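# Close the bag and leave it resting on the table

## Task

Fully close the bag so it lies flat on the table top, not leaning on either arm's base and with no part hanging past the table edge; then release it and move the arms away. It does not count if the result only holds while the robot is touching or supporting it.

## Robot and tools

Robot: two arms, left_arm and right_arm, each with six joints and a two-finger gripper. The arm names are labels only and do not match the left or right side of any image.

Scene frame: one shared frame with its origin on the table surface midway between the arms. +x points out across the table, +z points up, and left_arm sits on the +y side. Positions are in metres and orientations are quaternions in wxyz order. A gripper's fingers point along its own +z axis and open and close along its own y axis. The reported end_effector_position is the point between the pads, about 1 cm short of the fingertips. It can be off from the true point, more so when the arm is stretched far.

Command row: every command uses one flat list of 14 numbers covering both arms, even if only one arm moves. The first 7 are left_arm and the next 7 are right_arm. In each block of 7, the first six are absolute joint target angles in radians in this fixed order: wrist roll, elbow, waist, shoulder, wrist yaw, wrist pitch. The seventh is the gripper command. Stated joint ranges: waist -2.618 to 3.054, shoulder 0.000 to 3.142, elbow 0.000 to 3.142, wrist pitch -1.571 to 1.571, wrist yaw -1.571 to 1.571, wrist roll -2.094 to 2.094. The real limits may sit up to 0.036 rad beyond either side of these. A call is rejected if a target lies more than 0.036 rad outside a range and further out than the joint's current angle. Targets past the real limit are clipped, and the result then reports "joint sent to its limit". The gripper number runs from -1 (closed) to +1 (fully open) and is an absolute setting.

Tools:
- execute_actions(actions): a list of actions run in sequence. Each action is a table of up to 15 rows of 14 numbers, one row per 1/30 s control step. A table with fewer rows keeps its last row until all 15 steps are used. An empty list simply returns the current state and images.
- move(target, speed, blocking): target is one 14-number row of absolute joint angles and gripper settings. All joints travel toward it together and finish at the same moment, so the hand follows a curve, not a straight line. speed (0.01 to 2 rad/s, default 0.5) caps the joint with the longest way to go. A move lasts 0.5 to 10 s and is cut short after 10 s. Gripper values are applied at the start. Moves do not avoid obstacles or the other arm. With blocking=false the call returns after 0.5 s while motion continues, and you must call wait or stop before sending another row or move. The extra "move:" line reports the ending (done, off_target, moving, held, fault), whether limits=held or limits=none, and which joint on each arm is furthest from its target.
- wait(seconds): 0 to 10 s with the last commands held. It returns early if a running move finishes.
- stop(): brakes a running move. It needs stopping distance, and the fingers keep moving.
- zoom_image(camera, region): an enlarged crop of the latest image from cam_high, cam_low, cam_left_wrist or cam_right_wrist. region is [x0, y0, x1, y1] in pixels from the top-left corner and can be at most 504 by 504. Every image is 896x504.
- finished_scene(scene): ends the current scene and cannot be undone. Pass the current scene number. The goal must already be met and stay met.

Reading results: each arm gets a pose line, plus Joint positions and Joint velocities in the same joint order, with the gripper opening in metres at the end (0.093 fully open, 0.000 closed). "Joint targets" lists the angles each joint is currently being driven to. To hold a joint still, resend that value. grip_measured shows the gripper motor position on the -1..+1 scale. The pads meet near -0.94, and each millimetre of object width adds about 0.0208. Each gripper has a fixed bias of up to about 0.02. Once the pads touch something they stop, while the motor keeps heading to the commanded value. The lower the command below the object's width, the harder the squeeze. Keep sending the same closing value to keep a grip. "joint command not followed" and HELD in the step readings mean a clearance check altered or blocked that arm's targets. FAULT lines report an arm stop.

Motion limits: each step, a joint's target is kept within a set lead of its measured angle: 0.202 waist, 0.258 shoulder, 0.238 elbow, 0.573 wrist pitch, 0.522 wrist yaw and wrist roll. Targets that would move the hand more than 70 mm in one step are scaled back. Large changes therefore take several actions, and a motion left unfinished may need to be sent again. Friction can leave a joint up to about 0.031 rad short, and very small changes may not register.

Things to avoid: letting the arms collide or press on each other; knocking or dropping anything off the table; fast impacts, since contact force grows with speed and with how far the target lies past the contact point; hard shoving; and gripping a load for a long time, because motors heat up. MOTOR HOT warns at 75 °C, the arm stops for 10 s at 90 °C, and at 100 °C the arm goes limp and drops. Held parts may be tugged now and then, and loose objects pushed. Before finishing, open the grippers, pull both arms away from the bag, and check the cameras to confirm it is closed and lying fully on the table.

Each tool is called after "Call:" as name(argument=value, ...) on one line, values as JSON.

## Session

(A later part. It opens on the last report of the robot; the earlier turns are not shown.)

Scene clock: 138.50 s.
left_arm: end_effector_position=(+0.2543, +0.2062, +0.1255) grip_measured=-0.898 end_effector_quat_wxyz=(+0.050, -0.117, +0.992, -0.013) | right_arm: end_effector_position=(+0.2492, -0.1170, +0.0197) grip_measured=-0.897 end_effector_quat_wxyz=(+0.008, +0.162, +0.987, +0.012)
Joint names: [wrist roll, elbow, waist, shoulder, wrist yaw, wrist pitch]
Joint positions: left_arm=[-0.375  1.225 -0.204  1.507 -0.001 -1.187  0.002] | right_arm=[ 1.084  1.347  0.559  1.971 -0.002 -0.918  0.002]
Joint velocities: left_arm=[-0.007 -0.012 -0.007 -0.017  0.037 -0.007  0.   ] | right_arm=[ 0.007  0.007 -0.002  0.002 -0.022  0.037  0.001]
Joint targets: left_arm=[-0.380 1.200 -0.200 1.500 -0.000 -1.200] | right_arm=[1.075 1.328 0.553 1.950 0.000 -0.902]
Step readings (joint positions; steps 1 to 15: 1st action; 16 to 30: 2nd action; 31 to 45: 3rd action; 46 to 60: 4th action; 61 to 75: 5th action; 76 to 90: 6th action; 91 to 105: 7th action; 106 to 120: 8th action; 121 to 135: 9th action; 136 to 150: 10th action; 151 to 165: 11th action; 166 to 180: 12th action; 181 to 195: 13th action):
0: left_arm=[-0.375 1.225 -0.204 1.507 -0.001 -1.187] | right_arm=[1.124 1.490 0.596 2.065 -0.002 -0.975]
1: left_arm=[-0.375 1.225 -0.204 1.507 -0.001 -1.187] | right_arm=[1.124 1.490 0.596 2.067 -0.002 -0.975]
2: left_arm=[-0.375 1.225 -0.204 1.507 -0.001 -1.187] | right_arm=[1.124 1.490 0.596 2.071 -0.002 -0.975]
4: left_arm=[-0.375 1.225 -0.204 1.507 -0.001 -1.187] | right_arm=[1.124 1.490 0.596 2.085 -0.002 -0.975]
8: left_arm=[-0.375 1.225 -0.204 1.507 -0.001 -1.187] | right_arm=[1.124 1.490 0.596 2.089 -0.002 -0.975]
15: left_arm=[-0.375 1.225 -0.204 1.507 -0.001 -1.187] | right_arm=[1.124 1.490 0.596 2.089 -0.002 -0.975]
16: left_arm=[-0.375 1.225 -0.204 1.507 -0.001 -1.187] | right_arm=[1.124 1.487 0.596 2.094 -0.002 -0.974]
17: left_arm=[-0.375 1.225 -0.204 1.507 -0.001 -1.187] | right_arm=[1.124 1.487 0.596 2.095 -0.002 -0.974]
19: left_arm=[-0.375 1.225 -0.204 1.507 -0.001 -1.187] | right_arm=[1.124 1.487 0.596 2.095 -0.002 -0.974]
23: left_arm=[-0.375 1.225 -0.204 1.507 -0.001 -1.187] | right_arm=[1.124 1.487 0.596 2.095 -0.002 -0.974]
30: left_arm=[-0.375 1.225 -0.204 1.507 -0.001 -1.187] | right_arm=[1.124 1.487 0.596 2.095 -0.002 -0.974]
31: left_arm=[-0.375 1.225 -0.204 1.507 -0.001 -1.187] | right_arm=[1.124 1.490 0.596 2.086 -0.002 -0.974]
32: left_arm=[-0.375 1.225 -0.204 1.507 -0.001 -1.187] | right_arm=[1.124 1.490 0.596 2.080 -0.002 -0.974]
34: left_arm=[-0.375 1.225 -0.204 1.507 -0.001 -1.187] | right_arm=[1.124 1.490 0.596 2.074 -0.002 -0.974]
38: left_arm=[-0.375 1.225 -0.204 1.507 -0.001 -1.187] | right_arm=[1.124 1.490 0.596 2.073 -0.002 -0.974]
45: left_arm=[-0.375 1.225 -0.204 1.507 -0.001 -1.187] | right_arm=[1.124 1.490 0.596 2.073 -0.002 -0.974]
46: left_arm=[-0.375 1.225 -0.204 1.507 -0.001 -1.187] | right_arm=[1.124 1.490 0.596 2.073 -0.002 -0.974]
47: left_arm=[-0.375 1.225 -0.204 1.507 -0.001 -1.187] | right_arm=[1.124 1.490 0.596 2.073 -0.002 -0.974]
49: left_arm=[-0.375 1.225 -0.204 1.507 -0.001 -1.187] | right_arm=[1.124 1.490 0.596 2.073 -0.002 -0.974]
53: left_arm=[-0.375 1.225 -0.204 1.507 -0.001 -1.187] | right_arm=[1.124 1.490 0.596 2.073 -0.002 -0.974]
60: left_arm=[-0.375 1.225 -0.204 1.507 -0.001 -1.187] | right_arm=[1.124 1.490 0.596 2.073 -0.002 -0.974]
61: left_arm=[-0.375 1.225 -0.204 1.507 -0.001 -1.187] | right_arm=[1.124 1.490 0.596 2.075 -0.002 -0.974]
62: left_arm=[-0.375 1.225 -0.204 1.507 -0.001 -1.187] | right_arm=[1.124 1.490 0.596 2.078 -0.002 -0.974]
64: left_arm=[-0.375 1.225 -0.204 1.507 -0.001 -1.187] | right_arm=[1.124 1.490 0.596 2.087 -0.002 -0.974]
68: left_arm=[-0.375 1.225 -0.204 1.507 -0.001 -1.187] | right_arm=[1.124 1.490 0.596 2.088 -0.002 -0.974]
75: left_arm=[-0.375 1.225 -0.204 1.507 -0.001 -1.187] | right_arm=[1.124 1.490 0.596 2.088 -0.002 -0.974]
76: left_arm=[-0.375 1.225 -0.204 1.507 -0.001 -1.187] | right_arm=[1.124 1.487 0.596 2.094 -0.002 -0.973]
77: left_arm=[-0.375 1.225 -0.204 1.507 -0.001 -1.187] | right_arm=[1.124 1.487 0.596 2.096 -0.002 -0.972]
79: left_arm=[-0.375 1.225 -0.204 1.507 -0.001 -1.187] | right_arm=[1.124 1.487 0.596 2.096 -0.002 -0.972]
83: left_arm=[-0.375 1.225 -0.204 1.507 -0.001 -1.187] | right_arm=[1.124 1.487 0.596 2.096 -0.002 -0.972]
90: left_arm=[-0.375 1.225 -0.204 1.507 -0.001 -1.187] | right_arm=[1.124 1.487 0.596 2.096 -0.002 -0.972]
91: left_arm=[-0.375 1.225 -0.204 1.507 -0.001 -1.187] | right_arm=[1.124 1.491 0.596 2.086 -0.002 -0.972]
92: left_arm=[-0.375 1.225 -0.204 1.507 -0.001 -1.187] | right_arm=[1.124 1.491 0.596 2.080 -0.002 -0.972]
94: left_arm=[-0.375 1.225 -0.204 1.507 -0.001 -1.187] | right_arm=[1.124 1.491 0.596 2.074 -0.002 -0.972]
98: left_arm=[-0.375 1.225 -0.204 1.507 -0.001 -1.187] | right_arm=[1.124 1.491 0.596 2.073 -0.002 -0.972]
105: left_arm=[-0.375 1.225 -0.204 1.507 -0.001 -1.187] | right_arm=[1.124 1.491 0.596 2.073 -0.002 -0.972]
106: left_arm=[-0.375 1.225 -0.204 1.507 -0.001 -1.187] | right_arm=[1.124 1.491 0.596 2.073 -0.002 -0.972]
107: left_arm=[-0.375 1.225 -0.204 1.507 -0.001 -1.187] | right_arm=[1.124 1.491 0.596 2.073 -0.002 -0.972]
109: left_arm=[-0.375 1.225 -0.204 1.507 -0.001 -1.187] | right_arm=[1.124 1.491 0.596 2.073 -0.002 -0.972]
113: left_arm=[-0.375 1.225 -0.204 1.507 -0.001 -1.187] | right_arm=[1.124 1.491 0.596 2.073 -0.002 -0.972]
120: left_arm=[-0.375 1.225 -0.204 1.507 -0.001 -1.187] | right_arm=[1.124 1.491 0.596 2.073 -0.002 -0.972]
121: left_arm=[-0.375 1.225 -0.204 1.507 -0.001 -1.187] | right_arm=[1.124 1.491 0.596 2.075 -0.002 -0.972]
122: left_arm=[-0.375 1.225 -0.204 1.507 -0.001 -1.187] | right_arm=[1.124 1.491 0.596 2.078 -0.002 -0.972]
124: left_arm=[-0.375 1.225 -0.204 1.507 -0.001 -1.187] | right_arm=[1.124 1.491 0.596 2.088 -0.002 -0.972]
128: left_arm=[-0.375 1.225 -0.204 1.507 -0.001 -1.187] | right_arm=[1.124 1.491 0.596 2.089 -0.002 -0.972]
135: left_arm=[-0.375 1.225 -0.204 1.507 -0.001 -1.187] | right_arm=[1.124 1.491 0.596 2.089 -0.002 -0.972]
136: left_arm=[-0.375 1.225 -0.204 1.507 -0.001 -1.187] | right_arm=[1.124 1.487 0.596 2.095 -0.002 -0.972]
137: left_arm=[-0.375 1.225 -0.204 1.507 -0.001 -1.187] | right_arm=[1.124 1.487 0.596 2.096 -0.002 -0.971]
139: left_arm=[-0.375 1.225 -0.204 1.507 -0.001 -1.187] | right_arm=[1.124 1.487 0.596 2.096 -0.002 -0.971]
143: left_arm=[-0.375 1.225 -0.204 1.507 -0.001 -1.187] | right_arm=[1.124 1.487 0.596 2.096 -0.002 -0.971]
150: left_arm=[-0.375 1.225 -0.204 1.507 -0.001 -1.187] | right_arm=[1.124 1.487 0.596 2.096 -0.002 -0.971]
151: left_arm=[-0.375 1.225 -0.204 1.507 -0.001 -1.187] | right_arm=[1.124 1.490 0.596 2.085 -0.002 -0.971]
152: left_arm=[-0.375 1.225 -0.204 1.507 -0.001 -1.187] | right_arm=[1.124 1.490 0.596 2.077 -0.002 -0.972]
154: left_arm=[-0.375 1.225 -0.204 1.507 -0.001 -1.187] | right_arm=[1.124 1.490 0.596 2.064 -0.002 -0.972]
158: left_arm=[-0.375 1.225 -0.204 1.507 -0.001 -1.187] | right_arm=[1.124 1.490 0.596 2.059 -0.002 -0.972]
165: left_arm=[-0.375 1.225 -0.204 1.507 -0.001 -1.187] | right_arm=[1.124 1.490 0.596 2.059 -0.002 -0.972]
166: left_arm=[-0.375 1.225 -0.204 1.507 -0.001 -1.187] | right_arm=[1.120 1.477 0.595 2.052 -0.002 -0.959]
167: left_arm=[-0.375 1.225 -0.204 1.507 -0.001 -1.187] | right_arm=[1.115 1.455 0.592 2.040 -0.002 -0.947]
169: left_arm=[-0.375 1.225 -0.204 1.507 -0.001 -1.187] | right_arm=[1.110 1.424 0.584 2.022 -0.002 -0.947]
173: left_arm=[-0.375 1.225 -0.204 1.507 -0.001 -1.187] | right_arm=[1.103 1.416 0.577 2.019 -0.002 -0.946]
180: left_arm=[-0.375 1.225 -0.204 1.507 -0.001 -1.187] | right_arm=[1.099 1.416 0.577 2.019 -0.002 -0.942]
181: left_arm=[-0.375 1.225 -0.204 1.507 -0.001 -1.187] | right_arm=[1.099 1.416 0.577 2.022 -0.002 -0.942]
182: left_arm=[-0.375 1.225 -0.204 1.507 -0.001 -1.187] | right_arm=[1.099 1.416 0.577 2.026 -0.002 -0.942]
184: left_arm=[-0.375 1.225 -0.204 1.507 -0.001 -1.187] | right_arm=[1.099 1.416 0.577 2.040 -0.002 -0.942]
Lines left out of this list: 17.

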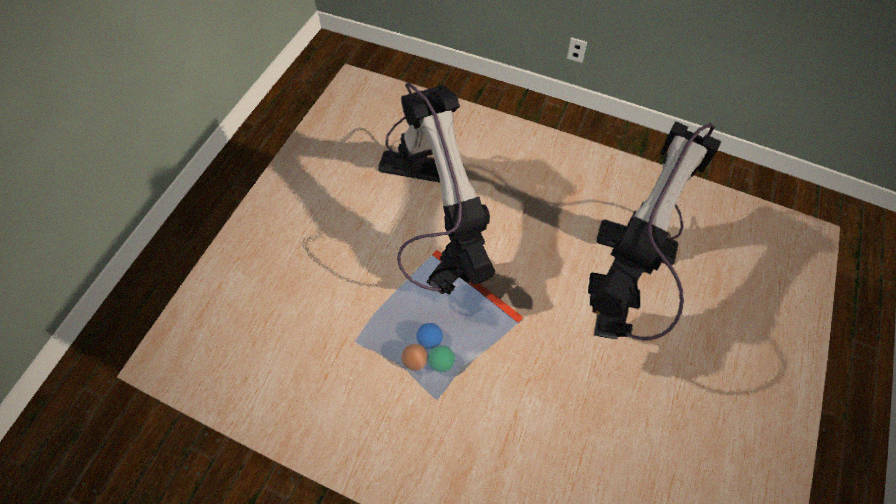

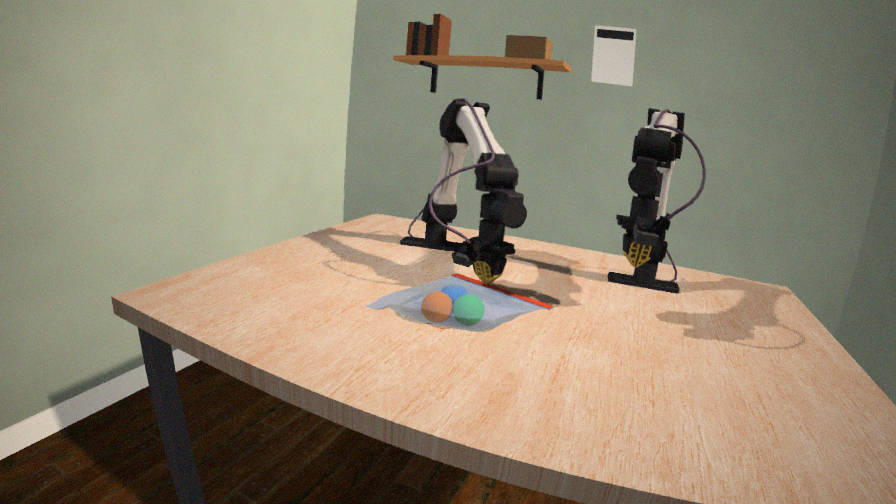

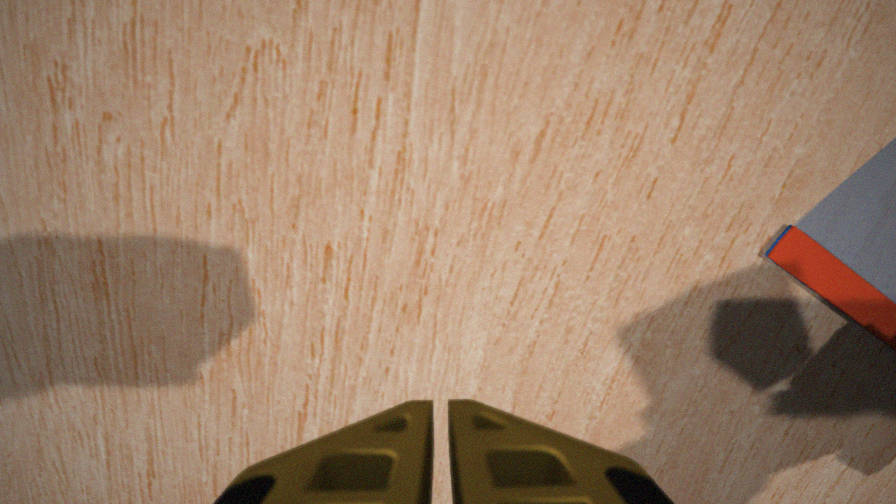

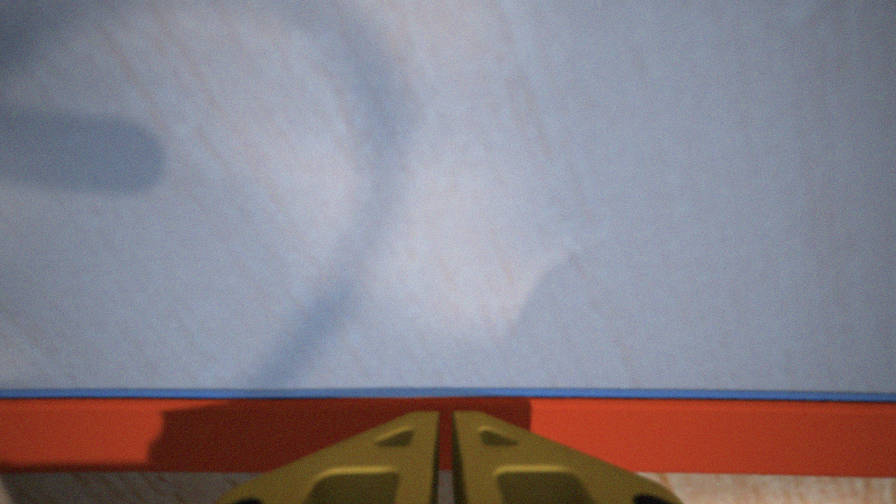

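Call:
move(target=[-0.26,1.488,-0.658,2.06,0,-0.972,-0.9,1.075,1.335,0.556,1.96,0,-0.915,-0.9], speed=0.5)

Scene clock: 145.27 s.
left_arm: end_effector_position=(+0.2952, +0.0310, +0.0245) grip_measured=-0.898 end_effector_quat_wxyz=(+0.010, +0.162, +0.987, -0.004) | right_arm: end_effector_position=(+0.2492, -0.1170, +0.0197) grip_measured=-0.897 end_effector_quat_wxyz=(+0.008, +0.162, +0.987, +0.012)
Joint names: [wrist roll, elbow, waist, shoulder, wrist yaw, wrist pitch]
Joint positions: left_arm=[-0.267  1.47  -0.658  2.041 -0.001 -0.978  0.002] | right_arm=[ 1.083  1.347  0.559  1.971 -0.002 -0.918  0.002]
Joint velocities: left_arm=[-0.007  0.007  0.017 -0.007  0.022  0.037  0.   ] | right_arm=[-0.095  0.007  0.002 -0.012 -0.081  0.022  0.001]
Joint targets: left_arm=[-0.260 1.488 -0.658 2.060 -0.000 -0.972] | right_arm=[1.075 1.335 0.556 1.960 -0.000 -0.915]
move: done; limits=none; left_arm: farthest joint: the shoulder, 0.019 radians from its target (0.553 radians at the start); right_arm: farthest joint: the elbow, 0.012 radians from its target (0.012 radians at the start)

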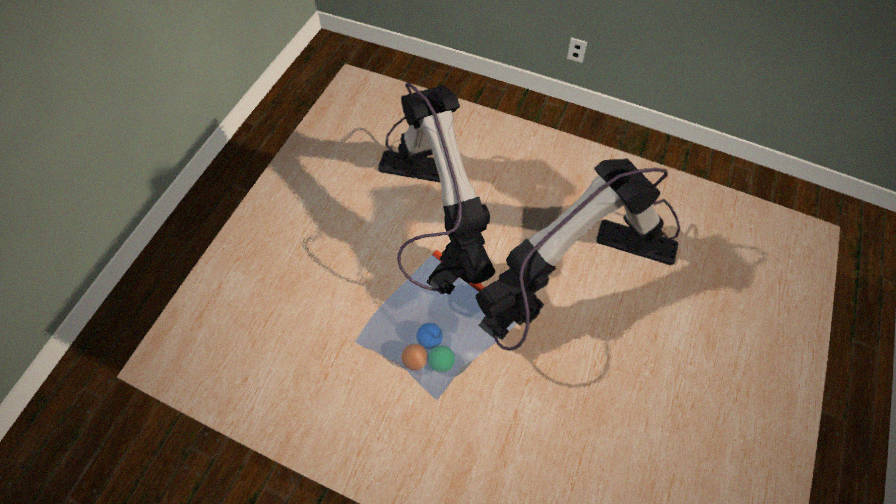

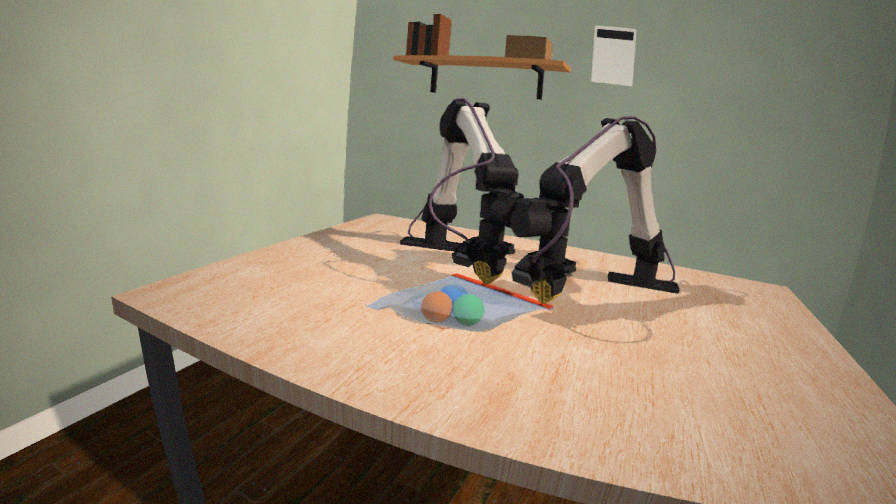

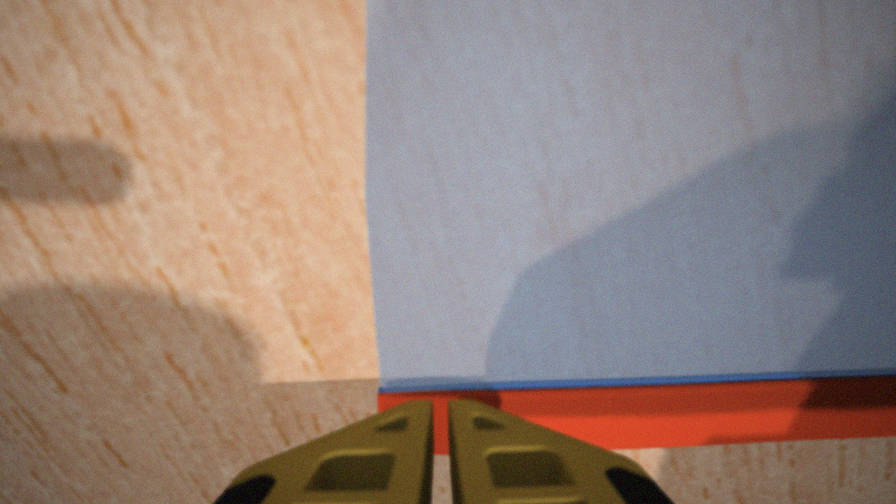

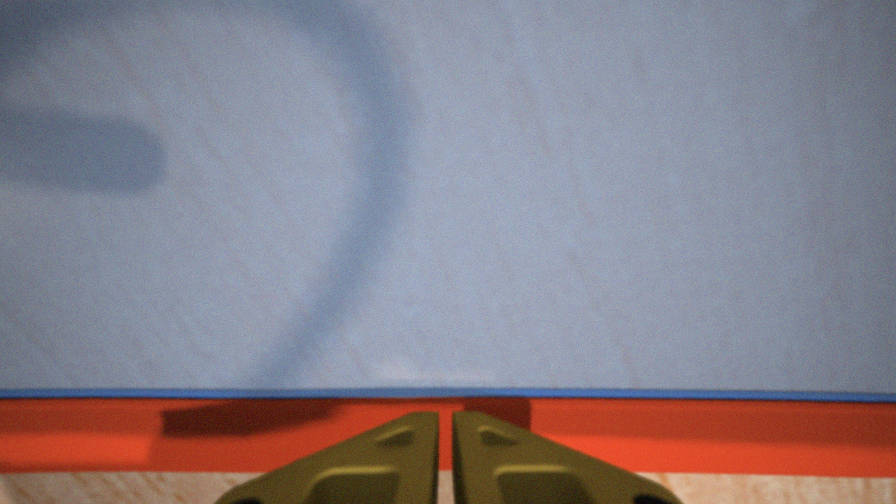

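Call:
execute_actions(actions=[[[-0.27,1.452,-0.658,2.098,0,-0.98,-0.9,1.075,1.335,0.556,2.027,0,-0.918,-0.9]],[[-0.27,1.372,-0.658,2.2,0,-0.98,-0.9,1.075,1.255,0.556,2.125,0,-0.918,-0.9]],[[-0.27,1.466,-0.658,2.046,0,-0.98,-0.9,1.075,1.35,0.556,1.953,0,-0.918,-0.9]],[[-0.32,1.51,-0.698,2.086,0,-0.998,-0.9,1.055,1.258,0.534,1.903,0,-0.882,-0.9]],[[-0.32,1.477,-0.698,2.114,0,-0.99,-0.9,1.055,1.265,0.536,1.978,0,-0.897,-0.9]],[[-0.32,1.397,-0.698,2.22,0,-0.99,-0.9,1.055,1.185,0.536,2.075,0,-0.897,-0.9]],[[-0.32,1.492,-0.698,2.061,0,-0.99,-0.9,1.055,1.28,0.536,1.906,0,-0.897,-0.9]],[[-0.36,1.538,-0.735,2.104,0,-1.008,-0.9,1.03,1.196,0.513,1.859,0,-0.864,-0.9]],[[-0.36,1.505,-0.735,2.132,0,-1.0,-0.9,1.03,1.203,0.515,1.934,0,-0.879,-0.9]],[[-0.36,1.425,-0.735,2.24,0,-1.0,-0.9,1.03,1.123,0.515,2.025,0,-0.879,-0.9]],[[-0.36,1.52,-0.735,2.079,0,-1.0,-0.9,1.03,1.218,0.515,1.862,0,-0.879,-0.9]],[[-0.395,1.57,-0.772,2.124,0,-1.02,-0.9,1.005,1.137,0.489,1.816,0,-0.848,-0.9]],[[-0.395,1.537,-0.772,2.152,0,-1.012,-0.9,1.005,1.144,0.491,1.891,0,-0.863,-0.9]],[[-0.395,1.457,-0.772,2.26,0,-1.012,-0.9,1.005,1.064,0.491,1.98,0,-0.863,-0.9]],[[-0.395,1.552,-0.772,2.099,0,-1.012,-0.9,1.005,1.159,0.491,1.819,0,-0.863,-0.9]],[[-0.43,1.604,-0.808,2.145,0,-1.033,-0.9,0.98,1.081,0.464,1.772,0,-0.836,-0.9]]])

Scene clock: 164.77 s.
left_arm: end_effector_position=(+0.2766, -0.0280, +0.0258) grip_measured=-0.898 end_effector_quat_wxyz=(+0.011, +0.159, +0.987, -0.006) | right_arm: end_effector_position=(+0.2309, -0.1726, +0.0183) grip_measured=-0.897 end_effector_quat_wxyz=(+0.011, +0.160, +0.987, +0.014)
Joint names: [wrist roll, elbow, waist, shoulder, wrist yaw, wrist pitch]
Joint positions: left_arm=[-0.421  1.591 -0.805  2.117 -0.003 -1.02   0.002] | right_arm=[ 0.989  1.099  0.469  1.793 -0.003 -0.842  0.002]
Joint velocities: left_arm=[-0.007 -0.007 -0.012 -0.002 -0.007 -0.007  0.002] | right_arm=[-0.022  0.002  0.012 -0.002 -0.007 -0.007 -0.001]
Joint targets: left_arm=[-0.430 1.604 -0.808 2.145 0.000 -1.033] | right_arm=[0.980 1.081 0.464 1.772 0.000 -0.836]
Step readings (joint positions; steps 1 to 15: 1st action; 16 to 30: 2nd action; 31 to 45: 3rd action; 46 to 60: 4th action; 61 to 75: 5th action; 76 to 90: 6th action; 91 to 105: 7th action; 106 to 120: 8th action; 121 to 135: 9th action; 136 to 150: 10th action; 151 to 165: 11th action; 166 to 180: 12th action; 181 to 195: 13th action):
0: left_arm=[-0.267 1.470 -0.658 2.041 -0.001 -0.977] | right_arm=[1.083 1.347 0.559 1.971 -0.002 -0.918]
1: left_arm=[-0.267 1.470 -0.658 2.044 -0.001 -0.977] | right_arm=[1.083 1.347 0.559 1.974 -0.002 -0.918]
2: left_arm=[-0.267 1.470 -0.658 2.048 -0.001 -0.976] | right_arm=[1.083 1.347 0.559 1.979 -0.002 -0.918]
4: left_arm=[-0.267 1.470 -0.658 2.062 -0.001 -0.976] | right_arm=[1.083 1.347 0.559 1.994 -0.002 -0.918]
8: left_arm=[-0.267 1.470 -0.658 2.066 -0.001 -0.976] | right_arm=[1.083 1.347 0.559 1.995 -0.002 -0.917]
15: left_arm=[-0.267 1.470 -0.658 2.066 -0.001 -0.976] | right_arm=[1.083 1.347 0.559 1.995 -0.002 -0.917]
16: left_arm=[-0.267 1.467 -0.658 2.071 -0.001 -0.975] | right_arm=[1.083 1.343 0.559 2.000 -0.002 -0.916]
17: left_arm=[-0.267 1.467 -0.658 2.072 -0.001 -0.975] | right_arm=[1.083 1.343 0.559 2.001 -0.002 -0.915]
19: left_arm=[-0.267 1.467 -0.658 2.072 -0.001 -0.975] | right_arm=[1.083 1.343 0.559 2.001 -0.002 -0.915]
23: left_arm=[-0.267 1.467 -0.658 2.072 -0.001 -0.975] | right_arm=[1.083 1.343 0.559 2.001 -0.002 -0.915]
30: left_arm=[-0.267 1.467 -0.658 2.072 -0.001 -0.975] | right_arm=[1.083 1.343 0.559 2.001 -0.002 -0.915]
31: left_arm=[-0.267 1.470 -0.658 2.062 -0.001 -0.975] | right_arm=[1.083 1.346 0.559 1.990 -0.002 -0.915]
32: left_arm=[-0.267 1.470 -0.658 2.056 -0.001 -0.975] | right_arm=[1.083 1.346 0.559 1.982 -0.002 -0.915]
34: left_arm=[-0.267 1.470 -0.658 2.050 -0.001 -0.975] | right_arm=[1.083 1.346 0.559 1.970 -0.002 -0.915]
38: left_arm=[-0.267 1.470 -0.658 2.050 -0.001 -0.975] | right_arm=[1.083 1.346 0.559 1.968 -0.002 -0.915]
45: left_arm=[-0.267 1.470 -0.658 2.050 -0.001 -0.975] | right_arm=[1.083 1.346 0.559 1.968 -0.002 -0.915]
46: left_arm=[-0.274 1.475 -0.660 2.051 -0.001 -0.980] | right_arm=[1.079 1.334 0.558 1.961 -0.002 -0.903]
47: left_arm=[-0.282 1.482 -0.666 2.055 -0.002 -0.983] | right_arm=[1.076 1.313 0.555 1.948 -0.002 -0.894]
49: left_arm=[-0.294 1.493 -0.681 2.059 -0.002 -0.984] | right_arm=[1.071 1.284 0.546 1.928 -0.002 -0.895]
53: left_arm=[-0.305 1.497 -0.695 2.059 -0.002 -0.984] | right_arm=[1.067 1.276 0.540 1.924 -0.002 -0.895]
60: left_arm=[-0.312 1.497 -0.695 2.059 -0.002 -0.986] | right_arm=[1.064 1.276 0.540 1.924 -0.002 -0.895]
61: left_arm=[-0.312 1.497 -0.695 2.061 -0.002 -0.986] | right_arm=[1.064 1.276 0.540 1.927 -0.002 -0.895]
62: left_arm=[-0.312 1.497 -0.695 2.066 -0.002 -0.985] | right_arm=[1.064 1.276 0.540 1.931 -0.002 -0.895]
64: left_arm=[-0.313 1.497 -0.695 2.079 -0.002 -0.985] | right_arm=[1.063 1.276 0.540 1.946 -0.002 -0.895]
68: left_arm=[-0.313 1.497 -0.695 2.082 -0.002 -0.985] | right_arm=[1.063 1.276 0.540 1.946 -0.002 -0.894]
75: left_arm=[-0.314 1.497 -0.695 2.082 -0.002 -0.985] | right_arm=[1.063 1.276 0.540 1.946 -0.002 -0.894]
76: left_arm=[-0.314 1.494 -0.695 2.088 -0.002 -0.984] | right_arm=[1.063 1.272 0.540 1.951 -0.002 -0.893]
77: left_arm=[-0.314 1.494 -0.695 2.089 -0.002 -0.983] | right_arm=[1.063 1.272 0.540 1.952 -0.002 -0.892]
79: left_arm=[-0.314 1.494 -0.695 2.089 -0.002 -0.983] | right_arm=[1.063 1.272 0.540 1.952 -0.002 -0.892]
83: left_arm=[-0.314 1.494 -0.695 2.089 -0.002 -0.982] | right_arm=[1.063 1.272 0.540 1.952 -0.002 -0.892]
90: left_arm=[-0.314 1.494 -0.695 2.089 -0.002 -0.982] | right_arm=[1.063 1.272 0.540 1.952 -0.002 -0.892]
91: left_arm=[-0.314 1.497 -0.695 2.079 -0.002 -0.983] | right_arm=[1.063 1.276 0.540 1.941 -0.002 -0.892]
92: left_arm=[-0.314 1.497 -0.695 2.072 -0.002 -0.984] | right_arm=[1.063 1.276 0.540 1.933 -0.002 -0.893]
94: left_arm=[-0.314 1.497 -0.695 2.066 -0.002 -0.984] | right_arm=[1.063 1.276 0.540 1.923 -0.002 -0.893]
98: left_arm=[-0.314 1.497 -0.695 2.065 -0.002 -0.984] | right_arm=[1.063 1.276 0.540 1.921 -0.002 -0.893]
105: left_arm=[-0.314 1.497 -0.695 2.065 -0.002 -0.984] | right_arm=[1.063 1.276 0.540 1.921 -0.002 -0.893]
106: left_arm=[-0.320 1.502 -0.698 2.067 -0.002 -0.988] | right_arm=[1.059 1.265 0.538 1.915 -0.002 -0.882]
107: left_arm=[-0.327 1.510 -0.703 2.071 -0.002 -0.993] | right_arm=[1.054 1.247 0.535 1.903 -0.002 -0.874]
109: left_arm=[-0.337 1.521 -0.719 2.076 -0.002 -0.993] | right_arm=[1.049 1.221 0.526 1.884 -0.002 -0.875]
113: left_arm=[-0.346 1.525 -0.732 2.076 -0.002 -0.993] | right_arm=[1.043 1.214 0.519 1.880 -0.002 -0.875]
120: left_arm=[-0.352 1.525 -0.732 2.076 -0.002 -0.996] | right_arm=[1.039 1.214 0.519 1.880 -0.002 -0.875]
121: left_arm=[-0.352 1.525 -0.732 2.079 -0.002 -0.996] | right_arm=[1.039 1.214 0.519 1.883 -0.002 -0.875]
122: left_arm=[-0.353 1.525 -0.732 2.083 -0.002 -0.995] | right_arm=[1.039 1.214 0.519 1.888 -0.002 -0.875]
124: left_arm=[-0.353 1.525 -0.732 2.097 -0.002 -0.995] | right_arm=[1.039 1.214 0.519 1.902 -0.002 -0.875]
128: left_arm=[-0.354 1.525 -0.732 2.099 -0.002 -0.995] | right_arm=[1.039 1.214 0.519 1.902 -0.002 -0.874]
135: left_arm=[-0.354 1.525 -0.732 2.099 -0.002 -0.995] | right_arm=[1.038 1.214 0.519 1.902 -0.002 -0.874]
136: left_arm=[-0.354 1.522 -0.732 2.105 -0.002 -0.994] | right_arm=[1.038 1.210 0.519 1.907 -0.002 -0.873]
137: left_arm=[-0.354 1.522 -0.732 2.106 -0.002 -0.994] | right_arm=[1.038 1.210 0.519 1.908 -0.002 -0.872]
139: left_arm=[-0.354 1.522 -0.732 2.106 -0.002 -0.994] | right_arm=[1.038 1.210 0.519 1.908 -0.002 -0.872]
143: left_arm=[-0.354 1.522 -0.732 2.106 -0.002 -0.994] | right_arm=[1.038 1.210 0.519 1.908 -0.002 -0.872]
150: left_arm=[-0.354 1.522 -0.732 2.106 -0.002 -0.994] | right_arm=[1.038 1.210 0.519 1.908 -0.002 -0.872]
151: left_arm=[-0.354 1.525 -0.732 2.096 -0.002 -0.994] | right_arm=[1.038 1.214 0.519 1.897 -0.002 -0.873]
152: left_arm=[-0.354 1.525 -0.732 2.090 -0.002 -0.995] | right_arm=[1.038 1.214 0.519 1.890 -0.002 -0.873]
154: left_arm=[-0.354 1.525 -0.732 2.083 -0.002 -0.995] | right_arm=[1.038 1.214 0.519 1.879 -0.002 -0.873]
158: left_arm=[-0.354 1.525 -0.732 2.082 -0.002 -0.995] | right_arm=[1.038 1.214 0.519 1.877 -0.002 -0.873]
165: left_arm=[-0.354 1.525 -0.732 2.082 -0.002 -0.995] | right_arm=[1.038 1.214 0.519 1.877 -0.002 -0.873]
166: left_arm=[-0.354 1.525 -0.732 2.082 -0.002 -0.995] | right_arm=[1.034 1.204 0.517 1.871 -0.003 -0.863] HELD left_arm
167: left_arm=[-0.354 1.525 -0.732 2.082 -0.002 -0.995] | right_arm=[1.029 1.187 0.513 1.859 -0.003 -0.856] HELD left_arm
169: left_arm=[-0.363 1.534 -0.738 2.086 -0.003 -1.002] | right_arm=[1.024 1.162 0.501 1.842 -0.003 -0.857]
173: left_arm=[-0.378 1.556 -0.764 2.095 -0.003 -1.005] | right_arm=[1.018 1.155 0.495 1.837 -0.003 -0.857]
180: left_arm=[-0.386 1.557 -0.769 2.095 -0.003 -1.007] | right_arm=[1.015 1.155 0.495 1.837 -0.003 -0.857]
181: left_arm=[-0.387 1.557 -0.769 2.098 -0.003 -1.007] | right_arm=[1.014 1.155 0.495 1.840 -0.003 -0.857]
182: left_arm=[-0.387 1.557 -0.769 2.102 -0.003 -1.007] | right_arm=[1.014 1.155 0.495 1.845 -0.003 -0.857]
184: left_arm=[-0.388 1.557 -0.769 2.116 -0.003 -1.007] | right_arm=[1.014 1.155 0.495 1.859 -0.003 -0.857]
Lines left out of this list: 17.
HELD left_arm: steps 166 to 167 and 226 to 228.
joint command not followed: on one or more control steps a check withheld the commanded joint targets of the left arm, and it was not sent them on those steps.
cause: the commanded joint targets would bring a part of the robot too close to another arm (this arm's wrist (the part past the wrist pitch) and the other arm's wrist (the part past the wrist pitch)); next, command targets that bring no part of the robot closer to that arm.

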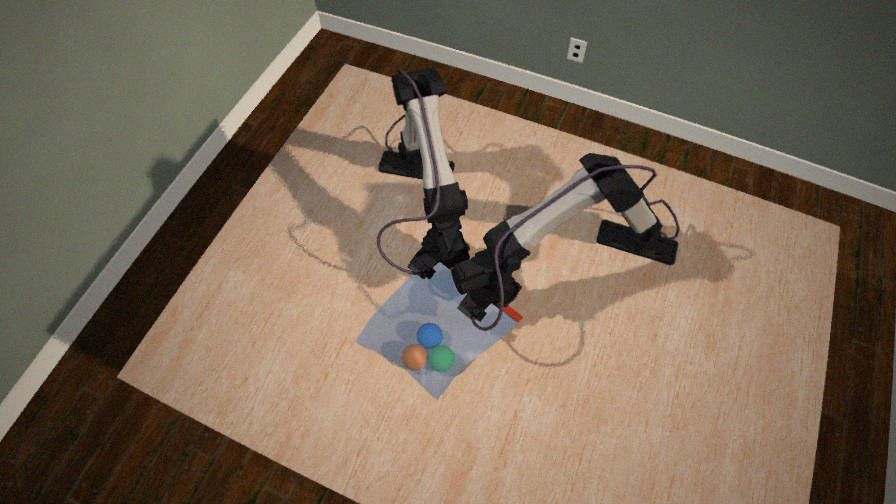

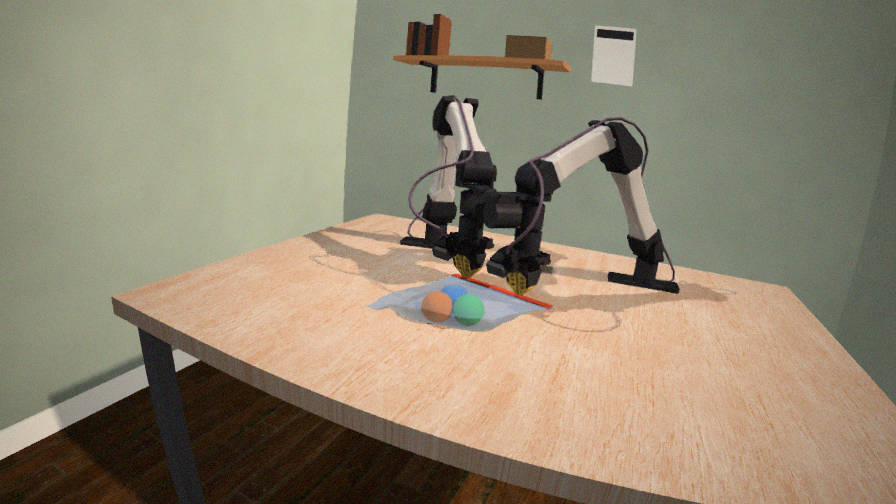

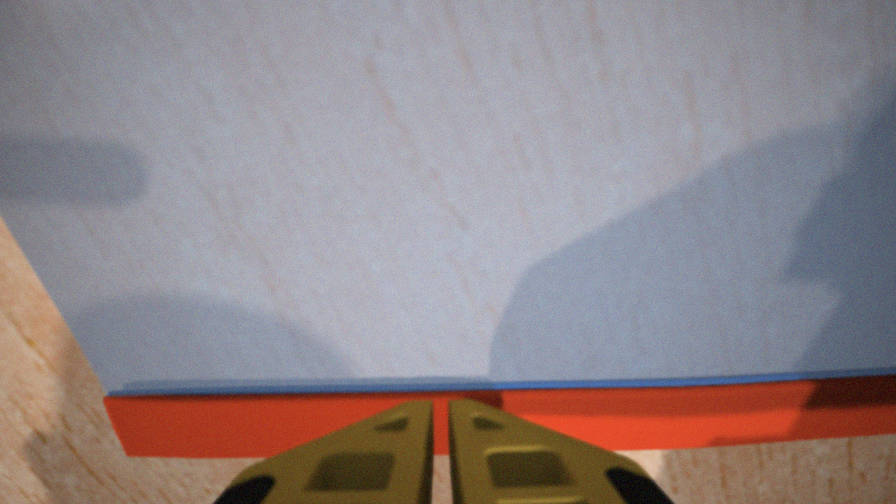

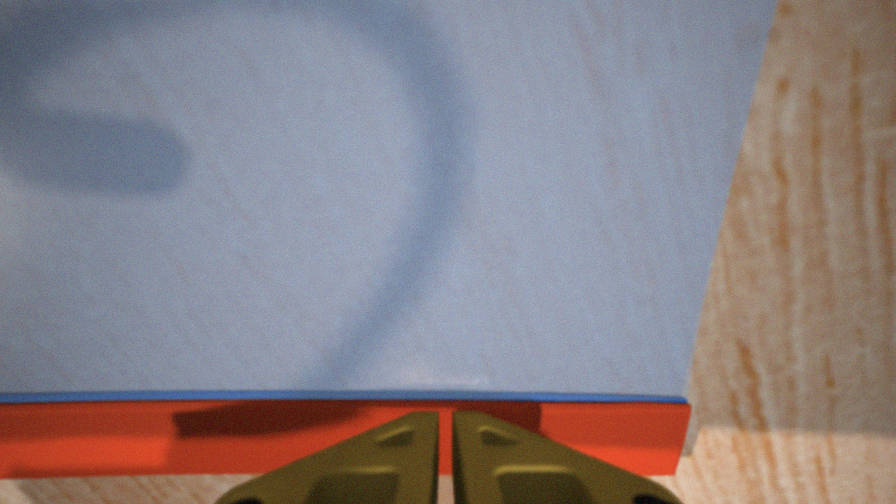

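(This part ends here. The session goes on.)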